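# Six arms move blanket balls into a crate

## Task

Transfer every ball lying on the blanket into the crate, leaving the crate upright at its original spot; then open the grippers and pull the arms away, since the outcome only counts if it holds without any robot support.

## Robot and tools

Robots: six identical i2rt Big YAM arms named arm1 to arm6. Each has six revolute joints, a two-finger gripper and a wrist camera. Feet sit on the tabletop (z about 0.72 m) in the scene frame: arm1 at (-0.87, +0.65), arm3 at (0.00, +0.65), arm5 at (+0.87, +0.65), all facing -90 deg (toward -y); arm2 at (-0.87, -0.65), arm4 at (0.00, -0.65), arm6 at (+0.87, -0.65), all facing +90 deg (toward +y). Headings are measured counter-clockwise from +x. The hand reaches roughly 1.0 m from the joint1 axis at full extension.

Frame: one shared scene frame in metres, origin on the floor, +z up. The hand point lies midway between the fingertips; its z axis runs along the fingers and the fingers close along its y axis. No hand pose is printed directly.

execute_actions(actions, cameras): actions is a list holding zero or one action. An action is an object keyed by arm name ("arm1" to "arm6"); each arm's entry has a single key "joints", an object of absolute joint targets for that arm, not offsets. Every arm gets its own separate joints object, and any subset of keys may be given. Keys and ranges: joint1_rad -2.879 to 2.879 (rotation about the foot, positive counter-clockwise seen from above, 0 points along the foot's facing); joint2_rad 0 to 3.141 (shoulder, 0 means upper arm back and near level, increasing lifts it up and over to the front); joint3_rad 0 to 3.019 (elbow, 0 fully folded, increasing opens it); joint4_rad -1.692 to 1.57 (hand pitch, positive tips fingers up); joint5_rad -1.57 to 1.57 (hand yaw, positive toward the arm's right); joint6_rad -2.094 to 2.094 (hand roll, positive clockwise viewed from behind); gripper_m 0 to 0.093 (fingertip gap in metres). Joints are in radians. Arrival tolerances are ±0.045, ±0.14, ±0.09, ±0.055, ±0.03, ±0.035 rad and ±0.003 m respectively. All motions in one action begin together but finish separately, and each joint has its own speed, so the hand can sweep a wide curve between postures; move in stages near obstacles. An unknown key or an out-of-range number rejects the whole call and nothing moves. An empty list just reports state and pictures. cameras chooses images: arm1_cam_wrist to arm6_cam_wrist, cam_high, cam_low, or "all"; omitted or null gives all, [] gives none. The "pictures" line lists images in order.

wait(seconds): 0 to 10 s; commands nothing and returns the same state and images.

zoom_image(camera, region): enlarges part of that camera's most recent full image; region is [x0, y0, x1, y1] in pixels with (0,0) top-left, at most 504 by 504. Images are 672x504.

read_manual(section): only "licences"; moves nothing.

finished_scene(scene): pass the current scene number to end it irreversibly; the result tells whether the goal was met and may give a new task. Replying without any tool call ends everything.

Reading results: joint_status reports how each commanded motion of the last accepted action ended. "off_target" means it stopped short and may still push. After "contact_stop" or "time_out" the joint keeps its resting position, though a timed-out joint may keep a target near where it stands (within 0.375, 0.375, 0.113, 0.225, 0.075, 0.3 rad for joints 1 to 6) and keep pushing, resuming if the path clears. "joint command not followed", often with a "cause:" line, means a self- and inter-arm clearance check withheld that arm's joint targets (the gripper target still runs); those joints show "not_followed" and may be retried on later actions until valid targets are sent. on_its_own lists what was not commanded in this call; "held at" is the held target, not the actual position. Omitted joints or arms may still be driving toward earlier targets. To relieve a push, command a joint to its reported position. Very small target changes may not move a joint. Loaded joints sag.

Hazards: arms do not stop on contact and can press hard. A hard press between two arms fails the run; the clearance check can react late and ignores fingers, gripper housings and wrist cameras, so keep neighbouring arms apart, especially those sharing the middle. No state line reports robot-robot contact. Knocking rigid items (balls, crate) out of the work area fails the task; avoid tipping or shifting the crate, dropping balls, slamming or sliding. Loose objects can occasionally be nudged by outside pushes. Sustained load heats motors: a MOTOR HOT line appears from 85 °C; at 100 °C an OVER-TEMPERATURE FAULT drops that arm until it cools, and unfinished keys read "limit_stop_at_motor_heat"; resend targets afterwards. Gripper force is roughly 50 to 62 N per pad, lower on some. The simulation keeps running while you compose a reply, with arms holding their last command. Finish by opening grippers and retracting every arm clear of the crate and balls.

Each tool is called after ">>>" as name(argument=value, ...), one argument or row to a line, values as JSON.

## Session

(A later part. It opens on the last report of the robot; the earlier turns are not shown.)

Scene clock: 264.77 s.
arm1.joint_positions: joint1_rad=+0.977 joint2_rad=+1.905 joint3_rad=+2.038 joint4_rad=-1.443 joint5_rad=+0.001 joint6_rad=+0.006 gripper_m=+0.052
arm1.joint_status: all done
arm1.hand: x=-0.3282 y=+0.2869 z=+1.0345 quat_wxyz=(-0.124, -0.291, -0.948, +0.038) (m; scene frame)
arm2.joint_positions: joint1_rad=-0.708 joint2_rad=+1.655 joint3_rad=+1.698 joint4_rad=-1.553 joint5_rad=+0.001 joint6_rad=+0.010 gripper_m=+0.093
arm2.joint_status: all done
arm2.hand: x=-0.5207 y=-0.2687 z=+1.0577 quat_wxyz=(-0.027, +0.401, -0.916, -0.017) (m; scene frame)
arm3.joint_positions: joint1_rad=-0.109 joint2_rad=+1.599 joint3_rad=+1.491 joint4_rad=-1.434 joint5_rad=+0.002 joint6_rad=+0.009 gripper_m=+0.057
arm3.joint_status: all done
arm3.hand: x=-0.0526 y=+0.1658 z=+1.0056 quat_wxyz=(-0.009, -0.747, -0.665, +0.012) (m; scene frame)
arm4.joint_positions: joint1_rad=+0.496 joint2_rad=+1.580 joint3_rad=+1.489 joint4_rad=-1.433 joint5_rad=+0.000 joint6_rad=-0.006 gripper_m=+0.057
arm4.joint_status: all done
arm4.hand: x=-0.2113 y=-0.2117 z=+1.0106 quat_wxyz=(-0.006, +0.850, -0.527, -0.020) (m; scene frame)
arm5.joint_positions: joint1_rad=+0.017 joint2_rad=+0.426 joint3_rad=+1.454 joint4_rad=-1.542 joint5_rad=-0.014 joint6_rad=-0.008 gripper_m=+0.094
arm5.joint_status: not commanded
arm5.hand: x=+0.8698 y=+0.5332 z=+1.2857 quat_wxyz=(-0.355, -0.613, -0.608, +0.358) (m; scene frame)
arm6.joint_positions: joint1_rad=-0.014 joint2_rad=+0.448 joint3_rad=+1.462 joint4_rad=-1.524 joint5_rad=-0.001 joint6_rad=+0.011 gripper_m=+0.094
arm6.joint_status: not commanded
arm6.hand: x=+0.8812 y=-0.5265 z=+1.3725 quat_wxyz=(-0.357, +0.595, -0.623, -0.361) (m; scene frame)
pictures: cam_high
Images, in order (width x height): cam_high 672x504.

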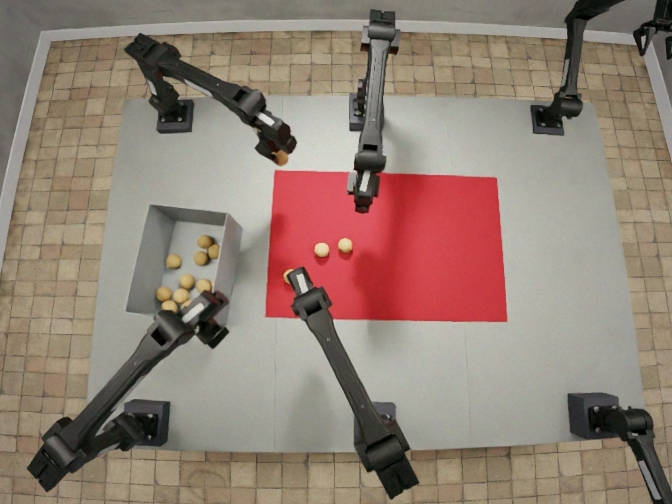

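>>> execute_actions(
  actions=[
    {"arm1":{"joints":{"joint1_rad":0.21}},"arm4":{"joints":{"joint1_rad":0.71}},"arm2":{"joints":{"joint1_rad":-0.58}}},
  ],
  cameras=["arm1_cam_wrist"],
)

>>> execute_actions(
  actions=[
    {"arm1":{"joints":{"joint2_rad":2.11,"joint3_rad":1.81,"joint4_rad":-1.21}},"arm4":{"joints":{"joint2_rad":1.97,"joint3_rad":1.35,"joint4_rad":-0.91}},"arm3":{"joints":{"joint1_rad":-0.45}}},
  ],
  cameras=["arm1_cam_wrist"],
)

Scene clock: 268.27 s.
arm1.joint_positions: joint1_rad=+0.215 joint2_rad=+1.905 joint3_rad=+2.038 joint4_rad=-1.443 joint5_rad=+0.002 joint6_rad=+0.006 gripper_m=+0.052
arm1.joint_status: all done
arm1.hand: x=-0.7289 y=+0.0133 z=+1.0346 quat_wxyz=(-0.101, -0.623, -0.772, +0.082) (m; scene frame)
arm2.joint_positions: joint1_rad=-0.571 joint2_rad=+1.655 joint3_rad=+1.698 joint4_rad=-1.553 joint5_rad=+0.001 joint6_rad=+0.010 gripper_m=+0.093
arm2.joint_status: all done
arm2.hand: x=-0.5763 y=-0.2248 z=+1.0584 quat_wxyz=(-0.026, +0.463, -0.886, -0.019) (m; scene frame)
arm3.joint_positions: joint1_rad=-0.109 joint2_rad=+1.599 joint3_rad=+1.491 joint4_rad=-1.434 joint5_rad=+0.002 joint6_rad=+0.009 gripper_m=+0.057
arm3.joint_status: not commanded
arm3.hand: x=-0.0526 y=+0.1658 z=+1.0056 quat_wxyz=(-0.009, -0.747, -0.665, +0.012) (m; scene frame)
arm4.joint_positions: joint1_rad=+0.720 joint2_rad=+1.580 joint3_rad=+1.489 joint4_rad=-1.433 joint5_rad=+0.000 joint6_rad=-0.006 gripper_m=+0.057
arm4.joint_status: all done
arm4.hand: x=-0.3027 y=-0.2697 z=+1.0119 quat_wxyz=(-0.004, +0.903, -0.429, -0.022) (m; scene frame)
arm5.joint_positions: joint1_rad=+0.017 joint2_rad=+0.426 joint3_rad=+1.454 joint4_rad=-1.542 joint5_rad=-0.014 joint6_rad=-0.008 gripper_m=+0.094
arm5.joint_status: not commanded
arm5.hand: x=+0.8698 y=+0.5332 z=+1.2857 quat_wxyz=(-0.355, -0.613, -0.608, +0.358) (m; scene frame)
arm6.joint_positions: joint1_rad=-0.014 joint2_rad=+0.448 joint3_rad=+1.462 joint4_rad=-1.524 joint5_rad=-0.001 joint6_rad=+0.011 gripper_m=+0.094
arm6.joint_status: not commanded
arm6.hand: x=+0.8812 y=-0.5265 z=+1.3725 quat_wxyz=(-0.357, +0.595, -0.623, -0.361) (m; scene frame)
pictures: arm1_cam_wrist
Images, in order (width x height): arm1_cam_wrist 672x504.

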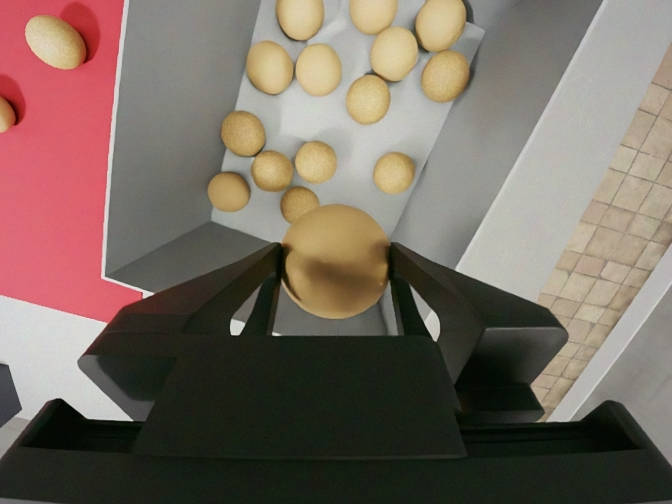

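Scene clock: 269.67 s.
arm1.joint_positions: joint1_rad=+0.215 joint2_rad=+2.103 joint3_rad=+1.786 joint4_rad=-1.216 joint5_rad=+0.002 joint6_rad=+0.006 gripper_m=+0.052
arm1.joint_status: all done
arm1.hand: x=-0.7306 y=+0.0208 z=+0.8129 quat_wxyz=(-0.014, -0.628, -0.778, +0.012) (m; scene frame)
arm2.joint_positions: joint1_rad=-0.571 joint2_rad=+1.655 joint3_rad=+1.698 joint4_rad=-1.553 joint5_rad=+0.001 joint6_rad=+0.010 gripper_m=+0.093
arm2.joint_status: not commanded
arm2.hand: x=-0.5763 y=-0.2248 z=+1.0584 quat_wxyz=(-0.026, +0.463, -0.886, -0.019) (m; scene frame)
arm3.joint_positions: joint1_rad=-0.459 joint2_rad=+1.599 joint3_rad=+1.491 joint4_rad=-1.434 joint5_rad=+0.002 joint6_rad=+0.009 gripper_m=+0.057
arm3.joint_status: all done
arm3.hand: x=-0.2154 y=+0.2133 z=+1.0057 quat_wxyz=(-0.007, -0.851, -0.525, +0.014) (m; scene frame)
arm4.joint_positions: joint1_rad=+0.720 joint2_rad=+1.974 joint3_rad=+1.339 joint4_rad=-0.928 joint5_rad=+0.000 joint6_rad=-0.006 gripper_m=+0.057
arm4.joint_status: all done
arm4.hand: x=-0.3402 y=-0.2278 z=+0.7633 quat_wxyz=(+0.005, +0.903, -0.429, -0.004) (m; scene frame)
arm5.joint_positions: joint1_rad=+0.017 joint2_rad=+0.426 joint3_rad=+1.454 joint4_rad=-1.542 joint5_rad=-0.014 joint6_rad=-0.008 gripper_m=+0.094
arm5.joint_status: not commanded
arm5.hand: x=+0.8698 y=+0.5332 z=+1.2857 quat_wxyz=(-0.355, -0.613, -0.608, +0.358) (m; scene frame)
arm6.joint_positions: joint1_rad=-0.014 joint2_rad=+0.448 joint3_rad=+1.462 joint4_rad=-1.524 joint5_rad=-0.001 joint6_rad=+0.011 gripper_m=+0.094
arm6.joint_status: not commanded
arm6.hand: x=+0.8812 y=-0.5265 z=+1.3725 quat_wxyz=(-0.357, +0.595, -0.623, -0.361) (m; scene frame)
pictures: arm1_cam_wrist
Images, in order (width x height): arm1_cam_wrist 672x504.

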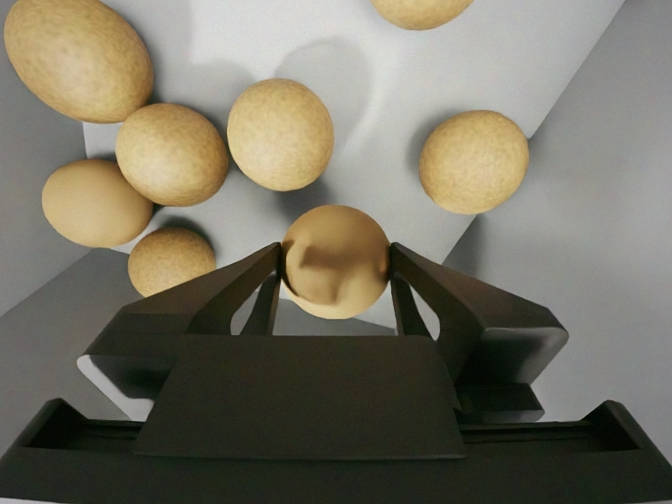

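>>> execute_actions(
  actions=[
    {"arm1":{"joints":{"gripper_m":0.08}},"arm4":{"joints":{"gripper_m":0.093}}},
  ],
  cameras=[],
)

>>> execute_actions(
  actions=[
    {"arm1":{"joints":{"joint2_rad":1.89,"joint3_rad":2.05,"joint4_rad":-1.45}},"arm4":{"joints":{"joint2_rad":1.6,"joint3_rad":1.5,"joint4_rad":-1.45}}},
  ],
  cameras=[],
)

>>> execute_actions(
  actions=[
    {"arm1":{"joints":{"joint1_rad":0.05,"gripper_m":0.093}},"arm4":{"joints":{"joint1_rad":0.3}},"arm3":{"joints":{"joint1_rad":-0.722}}},
  ],
  cameras=["cam_high"],
)

Scene clock: 270.87 s.
arm1.joint_positions: joint1_rad=+0.215 joint2_rad=+2.103 joint3_rad=+1.786 joint4_rad=-1.216 joint5_rad=+0.002 joint6_rad=+0.006 gripper_m=+0.080
arm1.joint_status: all done
arm1.hand: x=-0.7306 y=+0.0208 z=+0.8129 quat_wxyz=(-0.014, -0.628, -0.778, +0.012) (m; scene frame)
arm2.joint_positions: joint1_rad=-0.571 joint2_rad=+1.655 joint3_rad=+1.698 joint4_rad=-1.553 joint5_rad=+0.001 joint6_rad=+0.010 gripper_m=+0.093
arm2.joint_status: not commanded
arm2.hand: x=-0.5763 y=-0.2248 z=+1.0584 quat_wxyz=(-0.026, +0.463, -0.886, -0.019) (m; scene frame)
arm3.joint_positions: joint1_rad=-0.459 joint2_rad=+1.599 joint3_rad=+1.491 joint4_rad=-1.434 joint5_rad=+0.002 joint6_rad=+0.009 gripper_m=+0.057
arm3.joint_status: not commanded
arm3.hand: x=-0.2154 y=+0.2133 z=+1.0057 quat_wxyz=(-0.007, -0.851, -0.525, +0.014) (m; scene frame)
arm4.joint_positions: joint1_rad=+0.720 joint2_rad=+1.974 joint3_rad=+1.339 joint4_rad=-0.928 joint5_rad=+0.000 joint6_rad=-0.006 gripper_m=+0.093
arm4.joint_status: all done
arm4.hand: x=-0.3402 y=-0.2278 z=+0.7633 quat_wxyz=(+0.005, +0.903, -0.429, -0.004) (m; scene frame)
arm5.joint_positions: joint1_rad=+0.017 joint2_rad=+0.426 joint3_rad=+1.454 joint4_rad=-1.542 joint5_rad=-0.014 joint6_rad=-0.008 gripper_m=+0.094
arm5.joint_status: not commanded
arm5.hand: x=+0.8698 y=+0.5332 z=+1.2857 quat_wxyz=(-0.355, -0.613, -0.608, +0.358) (m; scene frame)
arm6.joint_positions: joint1_rad=-0.014 joint2_rad=+0.448 joint3_rad=+1.462 joint4_rad=-1.524 joint5_rad=-0.001 joint6_rad=+0.011 gripper_m=+0.094
arm6.joint_status: not commanded
arm6.hand: x=+0.8812 y=-0.5265 z=+1.3725 quat_wxyz=(-0.357, +0.595, -0.623, -0.361) (m; scene frame)
pictures: none
No camera images: the call's "cameras" was empty. Leave "cameras" out to get every camera's image.

Scene clock: 272.43 s.
arm1.joint_positions: joint1_rad=+0.215 joint2_rad=+1.902 joint3_rad=+2.042 joint4_rad=-1.442 joint5_rad=+0.002 joint6_rad=+0.006 gripper_m=+0.080
arm1.joint_status: all done
arm1.hand: x=-0.7288 y=+0.0129 z=+1.0383 quat_wxyz=(-0.104, -0.622, -0.771, +0.084) (m; scene frame)
arm2.joint_positions: joint1_rad=-0.571 joint2_rad=+1.655 joint3_rad=+1.698 joint4_rad=-1.553 joint5_rad=+0.001 joint6_rad=+0.010 gripper_m=+0.093
arm2.joint_status: not commanded
arm2.hand: x=-0.5763 y=-0.2248 z=+1.0584 quat_wxyz=(-0.026, +0.463, -0.886, -0.019) (m; scene frame)
arm3.joint_positions: joint1_rad=-0.459 joint2_rad=+1.599 joint3_rad=+1.491 joint4_rad=-1.434 joint5_rad=+0.002 joint6_rad=+0.009 gripper_m=+0.057
arm3.joint_status: not commanded
arm3.hand: x=-0.2154 y=+0.2133 z=+1.0057 quat_wxyz=(-0.007, -0.851, -0.525, +0.014) (m; scene frame)
arm4.joint_positions: joint1_rad=+0.720 joint2_rad=+1.578 joint3_rad=+1.488 joint4_rad=-1.432 joint5_rad=+0.000 joint6_rad=-0.006 gripper_m=+0.093
arm4.joint_status: all done
arm4.hand: x=-0.3025 y=-0.2698 z=+1.0126 quat_wxyz=(-0.004, +0.903, -0.429, -0.023) (m; scene frame)
arm5.joint_positions: joint1_rad=+0.017 joint2_rad=+0.426 joint3_rad=+1.454 joint4_rad=-1.542 joint5_rad=-0.014 joint6_rad=-0.008 gripper_m=+0.094
arm5.joint_status: not commanded
arm5.hand: x=+0.8698 y=+0.5332 z=+1.2857 quat_wxyz=(-0.355, -0.613, -0.608, +0.358) (m; scene frame)
arm6.joint_positions: joint1_rad=-0.014 joint2_rad=+0.448 joint3_rad=+1.462 joint4_rad=-1.524 joint5_rad=-0.001 joint6_rad=+0.011 gripper_m=+0.094
arm6.joint_status: not commanded
arm6.hand: x=+0.8812 y=-0.5265 z=+1.3725 quat_wxyz=(-0.357, +0.595, -0.623, -0.361) (m; scene frame)
pictures: none
No camera images: the call's "cameras" was empty. Leave "cameras" out to get every camera's image.

Scene clock: 273.70 s.
arm1.joint_positions: joint1_rad=+0.051 joint2_rad=+1.902 joint3_rad=+2.042 joint4_rad=-1.442 joint5_rad=+0.001 joint6_rad=+0.006 gripper_m=+0.093
arm1.joint_status: all done
arm1.hand: x=-0.8344 y=-0.0016 z=+1.0383 quat_wxyz=(-0.097, -0.683, -0.718, +0.092) (m; scene frame)
arm2.joint_positions: joint1_rad=-0.571 joint2_rad=+1.655 joint3_rad=+1.698 joint4_rad=-1.553 joint5_rad=+0.001 joint6_rad=+0.010 gripper_m=+0.093
arm2.joint_status: not commanded
arm2.hand: x=-0.5763 y=-0.2248 z=+1.0584 quat_wxyz=(-0.026, +0.463, -0.886, -0.019) (m; scene frame)
arm3.joint_positions: joint1_rad=-0.731 joint2_rad=+1.599 joint3_rad=+1.491 joint4_rad=-1.434 joint5_rad=+0.002 joint6_rad=+0.009 gripper_m=+0.057
arm3.joint_status: all done
arm3.hand: x=-0.3249 y=+0.2873 z=+1.0058 quat_wxyz=(-0.005, -0.914, -0.404, +0.014) (m; scene frame)
arm4.joint_positions: joint1_rad=+0.290 joint2_rad=+1.578 joint3_rad=+1.488 joint4_rad=-1.432 joint5_rad=+0.000 joint6_rad=-0.006 gripper_m=+0.093
arm4.joint_status: all done
arm4.hand: x=-0.1174 y=-0.1775 z=+1.0104 quat_wxyz=(-0.009, +0.791, -0.612, -0.018) (m; scene frame)
arm5.joint_positions: joint1_rad=+0.017 joint2_rad=+0.426 joint3_rad=+1.454 joint4_rad=-1.542 joint5_rad=-0.014 joint6_rad=-0.008 gripper_m=+0.094
arm5.joint_status: not commanded
arm5.hand: x=+0.8698 y=+0.5332 z=+1.2857 quat_wxyz=(-0.355, -0.613, -0.608, +0.358) (m; scene frame)
arm6.joint_positions: joint1_rad=-0.014 joint2_rad=+0.448 joint3_rad=+1.462 joint4_rad=-1.524 joint5_rad=-0.001 joint6_rad=+0.011 gripper_m=+0.094
arm6.joint_status: not commanded
arm6.hand: x=+0.8812 y=-0.5265 z=+1.3725 quat_wxyz=(-0.357, +0.595, -0.623, -0.361) (m; scene frame)
pictures: cam_high
Images, in order (width x height): cam_high 672x504.

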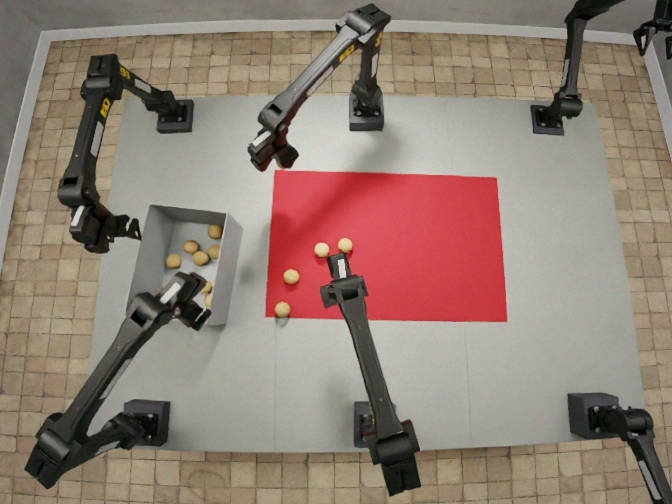

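>>> execute_actions(
  actions=[
    {"arm3":{"joints":{"joint2_rad":1.875,"joint3_rad":1.16,"joint4_rad":-0.85}},"arm4":{"joints":{"joint1_rad":0.335,"joint2_rad":2.17,"joint3_rad":2.04,"joint4_rad":-1.39}},"arm2":{"joints":{"joint1_rad":-0.86}}},
  ],
  cameras=["arm4_cam_wrist"],
)

>>> execute_actions(
  actions=[
    {"arm3":{"joints":{"gripper_m":0.093}},"arm2":{"joints":{"joint2_rad":2.126,"joint3_rad":1.96,"joint4_rad":-1.36}}},
  ],
  cameras=["arm4_cam_wrist","arm2_cam_wrist"],
)

Scene clock: 275.83 s.
arm1.joint_positions: joint1_rad=+0.051 joint2_rad=+1.902 joint3_rad=+2.042 joint4_rad=-1.442 joint5_rad=+0.001 joint6_rad=+0.006 gripper_m=+0.093
arm1.joint_status: not commanded
arm1.hand: x=-0.8344 y=-0.0016 z=+1.0383 quat_wxyz=(-0.097, -0.683, -0.718, +0.092) (m; scene frame)
arm2.joint_positions: joint1_rad=-0.865 joint2_rad=+1.655 joint3_rad=+1.698 joint4_rad=-1.553 joint5_rad=+0.001 joint6_rad=+0.010 gripper_m=+0.093
arm2.joint_status: all done
arm2.hand: x=-0.4651 y=-0.3277 z=+1.0569 quat_wxyz=(-0.027, +0.328, -0.944, -0.014) (m; scene frame)
arm3.joint_positions: joint1_rad=-0.730 joint2_rad=+1.869 joint3_rad=+1.161 joint4_rad=-0.869 joint5_rad=+0.002 joint6_rad=+0.009 gripper_m=+0.057
arm3.joint_status: all done
arm3.hand: x=-0.3246 y=+0.2875 z=+0.7639 quat_wxyz=(+0.002, -0.914, -0.405, -0.002) (m; scene frame)
arm4.joint_positions: joint1_rad=+0.330 joint2_rad=+2.163 joint3_rad=+1.992 joint4_rad=-1.401 joint5_rad=+0.000 joint6_rad=-0.006 gripper_m=+0.093
arm4.joint_status: all done
arm4.hand: x=-0.1887 y=-0.0109 z=+0.8762 quat_wxyz=(+0.006, +0.803, -0.595, +0.001) (m; scene frame)
arm5.joint_positions: joint1_rad=+0.017 joint2_rad=+0.426 joint3_rad=+1.454 joint4_rad=-1.542 joint5_rad=-0.014 joint6_rad=-0.008 gripper_m=+0.094
arm5.joint_status: not commanded
arm5.hand: x=+0.8698 y=+0.5332 z=+1.2857 quat_wxyz=(-0.355, -0.613, -0.608, +0.358) (m; scene frame)
arm6.joint_positions: joint1_rad=-0.014 joint2_rad=+0.448 joint3_rad=+1.462 joint4_rad=-1.524 joint5_rad=-0.001 joint6_rad=+0.011 gripper_m=+0.094
arm6.joint_status: not commanded
arm6.hand: x=+0.8812 y=-0.5265 z=+1.3725 quat_wxyz=(-0.357, +0.595, -0.623, -0.361) (m; scene frame)
pictures: arm4_cam_wrist
Images, in order (width x height): arm4_cam_wrist 672x504.

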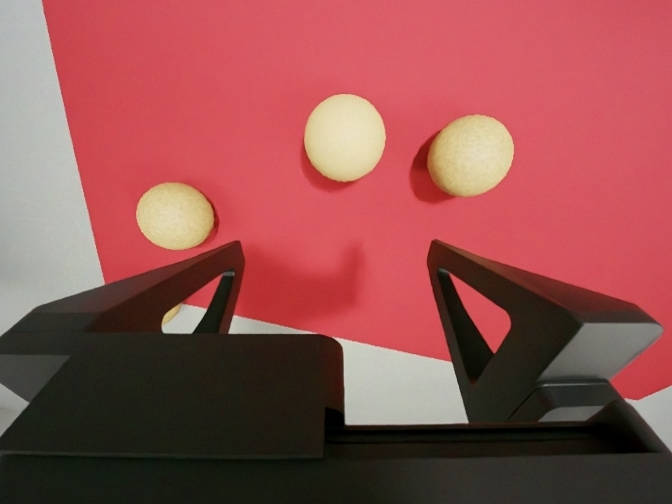

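Scene clock: 277.37 s.
arm1.joint_positions: joint1_rad=+0.051 joint2_rad=+1.902 joint3_rad=+2.042 joint4_rad=-1.442 joint5_rad=+0.001 joint6_rad=+0.006 gripper_m=+0.093
arm1.joint_status: not commanded
arm1.hand: x=-0.8344 y=-0.0016 z=+1.0383 quat_wxyz=(-0.097, -0.683, -0.718, +0.092) (m; scene frame)
arm2.joint_positions: joint1_rad=-0.865 joint2_rad=+2.121 joint3_rad=+1.930 joint4_rad=-1.365 joint5_rad=+0.001 joint6_rad=+0.010 gripper_m=+0.093
arm2.joint_status: all done
arm2.hand: x=-0.3580 y=-0.2391 z=+0.8836 quat_wxyz=(-0.006, +0.328, -0.945, -0.007) (m; scene frame)
arm3.joint_positions: joint1_rad=-0.730 joint2_rad=+1.869 joint3_rad=+1.161 joint4_rad=-0.869 joint5_rad=+0.002 joint6_rad=+0.009 gripper_m=+0.093
arm3.joint_status: all done
arm3.hand: x=-0.3246 y=+0.2875 z=+0.7639 quat_wxyz=(+0.002, -0.914, -0.405, -0.002) (m; scene frame)
arm4.joint_positions: joint1_rad=+0.330 joint2_rad=+2.163 joint3_rad=+1.992 joint4_rad=-1.401 joint5_rad=+0.000 joint6_rad=-0.006 gripper_m=+0.093
arm4.joint_status: not commanded
arm4.hand: x=-0.1887 y=-0.0109 z=+0.8762 quat_wxyz=(+0.006, +0.803, -0.595, +0.001) (m; scene frame)
arm5.joint_positions: joint1_rad=+0.017 joint2_rad=+0.426 joint3_rad=+1.454 joint4_rad=-1.542 joint5_rad=-0.014 joint6_rad=-0.008 gripper_m=+0.094
arm5.joint_status: not commanded
arm5.hand: x=+0.8698 y=+0.5332 z=+1.2857 quat_wxyz=(-0.355, -0.613, -0.608, +0.358) (m; scene frame)
arm6.joint_positions: joint1_rad=-0.014 joint2_rad=+0.448 joint3_rad=+1.462 joint4_rad=-1.524 joint5_rad=-0.001 joint6_rad=+0.011 gripper_m=+0.094
arm6.joint_status: not commanded
arm6.hand: x=+0.8812 y=-0.5265 z=+1.3725 quat_wxyz=(-0.357, +0.595, -0.623, -0.361) (m; scene frame)
pictures: arm2_cam_wrist, arm4_cam_wrist
Images, in order (width x height): arm2_cam_wrist 672x504, arm4_cam_wrist 672x504.

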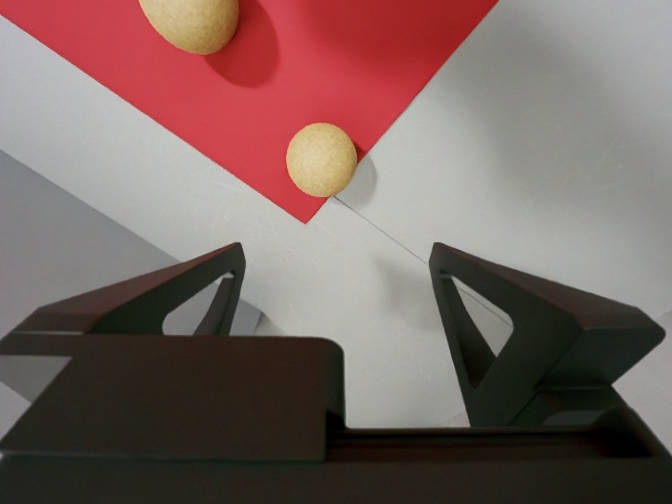

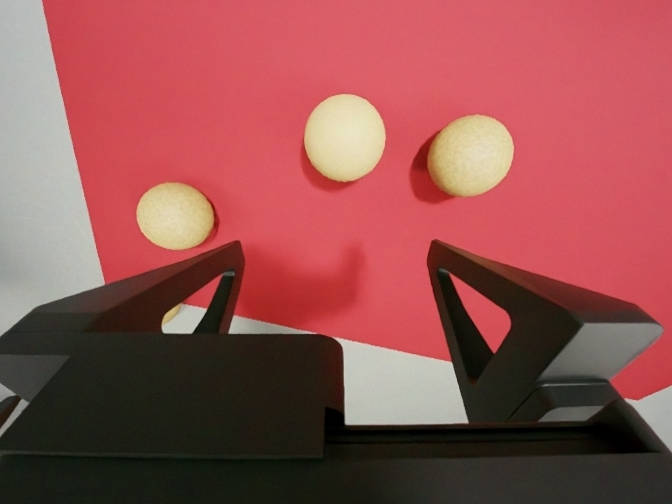

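>>> execute_actions(
  actions=[
    {"arm3":{"joints":{"joint2_rad":1.6,"joint3_rad":1.5,"joint4_rad":-1.45}},"arm2":{"joints":{"joint1_rad":-0.845,"joint2_rad":2.26,"joint3_rad":1.865,"joint4_rad":-1.175}},"arm4":{"joints":{"joint1_rad":0.315,"joint2_rad":2.34,"joint3_rad":1.99,"joint4_rad":-1.2}}},
  ],
  cameras=["arm4_cam_wrist","arm2_cam_wrist"],
)

Scene clock: 279.43 s.
arm1.joint_positions: joint1_rad=+0.051 joint2_rad=+1.902 joint3_rad=+2.042 joint4_rad=-1.442 joint5_rad=+0.001 joint6_rad=+0.006 gripper_m=+0.093
arm1.joint_status: not commanded
arm1.hand: x=-0.8344 y=-0.0016 z=+1.0383 quat_wxyz=(-0.097, -0.683, -0.718, +0.092) (m; scene frame)
arm2.joint_positions: joint1_rad=-0.852 joint2_rad=+2.262 joint3_rad=+1.848 joint4_rad=-1.186 joint5_rad=+0.001 joint6_rad=+0.010 gripper_m=+0.093
arm2.joint_status: all done
arm2.hand: x=-0.3629 y=-0.2308 z=+0.7632 quat_wxyz=(+0.015, +0.334, -0.942, +0.001) (m; scene frame)
arm3.joint_positions: joint1_rad=-0.730 joint2_rad=+1.600 joint3_rad=+1.496 joint4_rad=-1.432 joint5_rad=+0.002 joint6_rad=+0.009 gripper_m=+0.093
arm3.joint_status: all done
arm3.hand: x=-0.3262 y=+0.2855 z=+1.0074 quat_wxyz=(-0.007, -0.914, -0.405, +0.017) (m; scene frame)
arm4.joint_positions: joint1_rad=+0.328 joint2_rad=+2.337 joint3_rad=+1.981 joint4_rad=-1.217 joint5_rad=+0.000 joint6_rad=-0.006 gripper_m=+0.093
arm4.joint_status: all done
arm4.hand: x=-0.1954 y=+0.0125 z=+0.7572 quat_wxyz=(+0.007, +0.803, -0.596, +0.001) (m; scene frame)
arm5.joint_positions: joint1_rad=+0.017 joint2_rad=+0.426 joint3_rad=+1.454 joint4_rad=-1.542 joint5_rad=-0.014 joint6_rad=-0.008 gripper_m=+0.094
arm5.joint_status: not commanded
arm5.hand: x=+0.8698 y=+0.5332 z=+1.2857 quat_wxyz=(-0.355, -0.613, -0.608, +0.358) (m; scene frame)
arm6.joint_positions: joint1_rad=-0.014 joint2_rad=+0.448 joint3_rad=+1.462 joint4_rad=-1.524 joint5_rad=-0.001 joint6_rad=+0.011 gripper_m=+0.094
arm6.joint_status: not commanded
arm6.hand: x=+0.8812 y=-0.5265 z=+1.3725 quat_wxyz=(-0.357, +0.595, -0.623, -0.361) (m; scene frame)
pictures: arm2_cam_wrist, arm4_cam_wrist
Images, in order (width x height): arm2_cam_wrist 672x504, arm4_cam_wrist 672x504.

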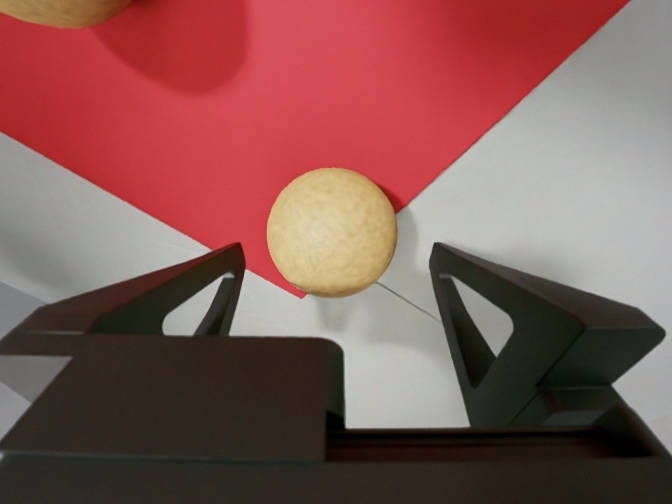

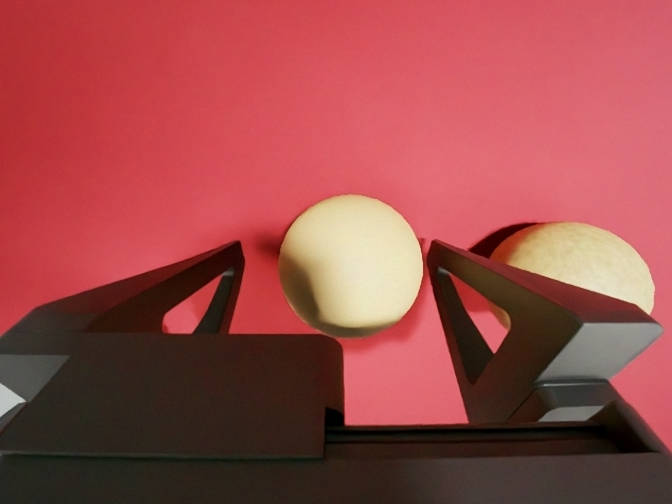

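>>> execute_actions(
  actions=[
    {"arm3":{"joints":{"joint1_rad":0.15}},"arm2":{"joints":{"gripper_m":0.04}},"arm4":{"joints":{"gripper_m":0.04}},"arm1":{"joints":{"joint1_rad":0.5}}},
  ],
  cameras=[],
)

>>> execute_actions(
  actions=[
    {"arm2":{"joints":{"joint2_rad":1.87,"joint3_rad":2.05,"joint4_rad":-1.45}},"arm4":{"joints":{"joint2_rad":1.6,"joint3_rad":1.5,"joint4_rad":-1.45}},"arm1":{"joints":{"joint1_rad":0.98}}},
  ],
  cameras=["cam_high"],
)

Scene clock: 281.60 s.
arm1.joint_positions: joint1_rad=+0.492 joint2_rad=+1.902 joint3_rad=+2.042 joint4_rad=-1.442 joint5_rad=-0.001 joint6_rad=+0.005 gripper_m=+0.093
arm1.joint_status: all done
arm1.hand: x=-0.5593 y=+0.0761 z=+1.0383 quat_wxyz=(-0.115, -0.509, -0.850, +0.068) (m; scene frame)
arm2.joint_positions: joint1_rad=-0.852 joint2_rad=+2.262 joint3_rad=+1.848 joint4_rad=-1.186 joint5_rad=+0.001 joint6_rad=+0.010 gripper_m=+0.054
arm2.joint_status: gripper_m off_target (ended at +0.054, target +0.040)
arm2.hand: x=-0.3630 y=-0.2307 z=+0.7632 quat_wxyz=(+0.015, +0.334, -0.942, +0.001) (m; scene frame)
arm3.joint_positions: joint1_rad=+0.153 joint2_rad=+1.600 joint3_rad=+1.496 joint4_rad=-1.432 joint5_rad=-0.001 joint6_rad=+0.009 gripper_m=+0.093
arm3.joint_status: all done
arm3.hand: x=+0.0756 y=+0.1666 z=+1.0070 quat_wxyz=(-0.014, -0.654, -0.757, +0.012) (m; scene frame)
arm4.joint_positions: joint1_rad=+0.328 joint2_rad=+2.337 joint3_rad=+1.981 joint4_rad=-1.217 joint5_rad=+0.001 joint6_rad=-0.006 gripper_m=+0.057
arm4.joint_status: gripper_m off_target (ended at +0.057, target +0.040)
arm4.hand: x=-0.1953 y=+0.0125 z=+0.7572 quat_wxyz=(+0.007, +0.803, -0.596, +0.002) (m; scene frame)
arm5.joint_positions: joint1_rad=+0.017 joint2_rad=+0.426 joint3_rad=+1.454 joint4_rad=-1.542 joint5_rad=-0.014 joint6_rad=-0.008 gripper_m=+0.094
arm5.joint_status: not commanded
arm5.hand: x=+0.8698 y=+0.5332 z=+1.2857 quat_wxyz=(-0.355, -0.613, -0.608, +0.358) (m; scene frame)
arm6.joint_positions: joint1_rad=-0.014 joint2_rad=+0.448 joint3_rad=+1.462 joint4_rad=-1.524 joint5_rad=-0.001 joint6_rad=+0.011 gripper_m=+0.094
arm6.joint_status: not commanded
arm6.hand: x=+0.8812 y=-0.5265 z=+1.3725 quat_wxyz=(-0.357, +0.595, -0.623, -0.361) (m; scene frame)
pictures: none
No camera images: the call's "cameras" was empty. Leave "cameras" out to get every camera's image.

Scene clock: 283.40 s.
arm1.joint_positions: joint1_rad=+0.972 joint2_rad=+1.902 joint3_rad=+2.042 joint4_rad=-1.442 joint5_rad=-0.001 joint6_rad=+0.005 gripper_m=+0.093
arm1.joint_status: all done
arm1.hand: x=-0.3295 y=+0.2843 z=+1.0383 quat_wxyz=(-0.128, -0.293, -0.947, +0.038) (m; scene frame)
arm2.joint_positions: joint1_rad=-0.852 joint2_rad=+1.877 joint3_rad=+2.037 joint4_rad=-1.442 joint5_rad=+0.001 joint6_rad=+0.010 gripper_m=+0.054
arm2.joint_status: all done
arm2.hand: x=-0.3690 y=-0.2398 z=+1.0801 quat_wxyz=(-0.134, +0.330, -0.933, -0.054) (m; scene frame)
arm3.joint_positions: joint1_rad=+0.153 joint2_rad=+1.600 joint3_rad=+1.496 joint4_rad=-1.432 joint5_rad=-0.001 joint6_rad=+0.009 gripper_m=+0.093
arm3.joint_status: not commanded
arm3.hand: x=+0.0756 y=+0.1666 z=+1.0070 quat_wxyz=(-0.014, -0.654, -0.757, +0.012) (m; scene frame)
arm4.joint_positions: joint1_rad=+0.328 joint2_rad=+1.573 joint3_rad=+1.506 joint4_rad=-1.435 joint5_rad=+0.001 joint6_rad=-0.006 gripper_m=+0.057
arm4.joint_status: all done
arm4.hand: x=-0.1364 y=-0.1787 z=+1.0196 quat_wxyz=(-0.015, +0.802, -0.596, -0.027) (m; scene frame)
arm5.joint_positions: joint1_rad=+0.017 joint2_rad=+0.426 joint3_rad=+1.454 joint4_rad=-1.542 joint5_rad=-0.014 joint6_rad=-0.008 gripper_m=+0.094
arm5.joint_status: not commanded
arm5.hand: x=+0.8698 y=+0.5332 z=+1.2857 quat_wxyz=(-0.355, -0.613, -0.608, +0.358) (m; scene frame)
arm6.joint_positions: joint1_rad=-0.014 joint2_rad=+0.448 joint3_rad=+1.462 joint4_rad=-1.524 joint5_rad=-0.001 joint6_rad=+0.011 gripper_m=+0.094
arm6.joint_status: not commanded
arm6.hand: x=+0.8812 y=-0.5265 z=+1.3725 quat_wxyz=(-0.357, +0.595, -0.623, -0.361) (m; scene frame)
pictures: cam_high
Images, in order (width x height): cam_high 672x504.

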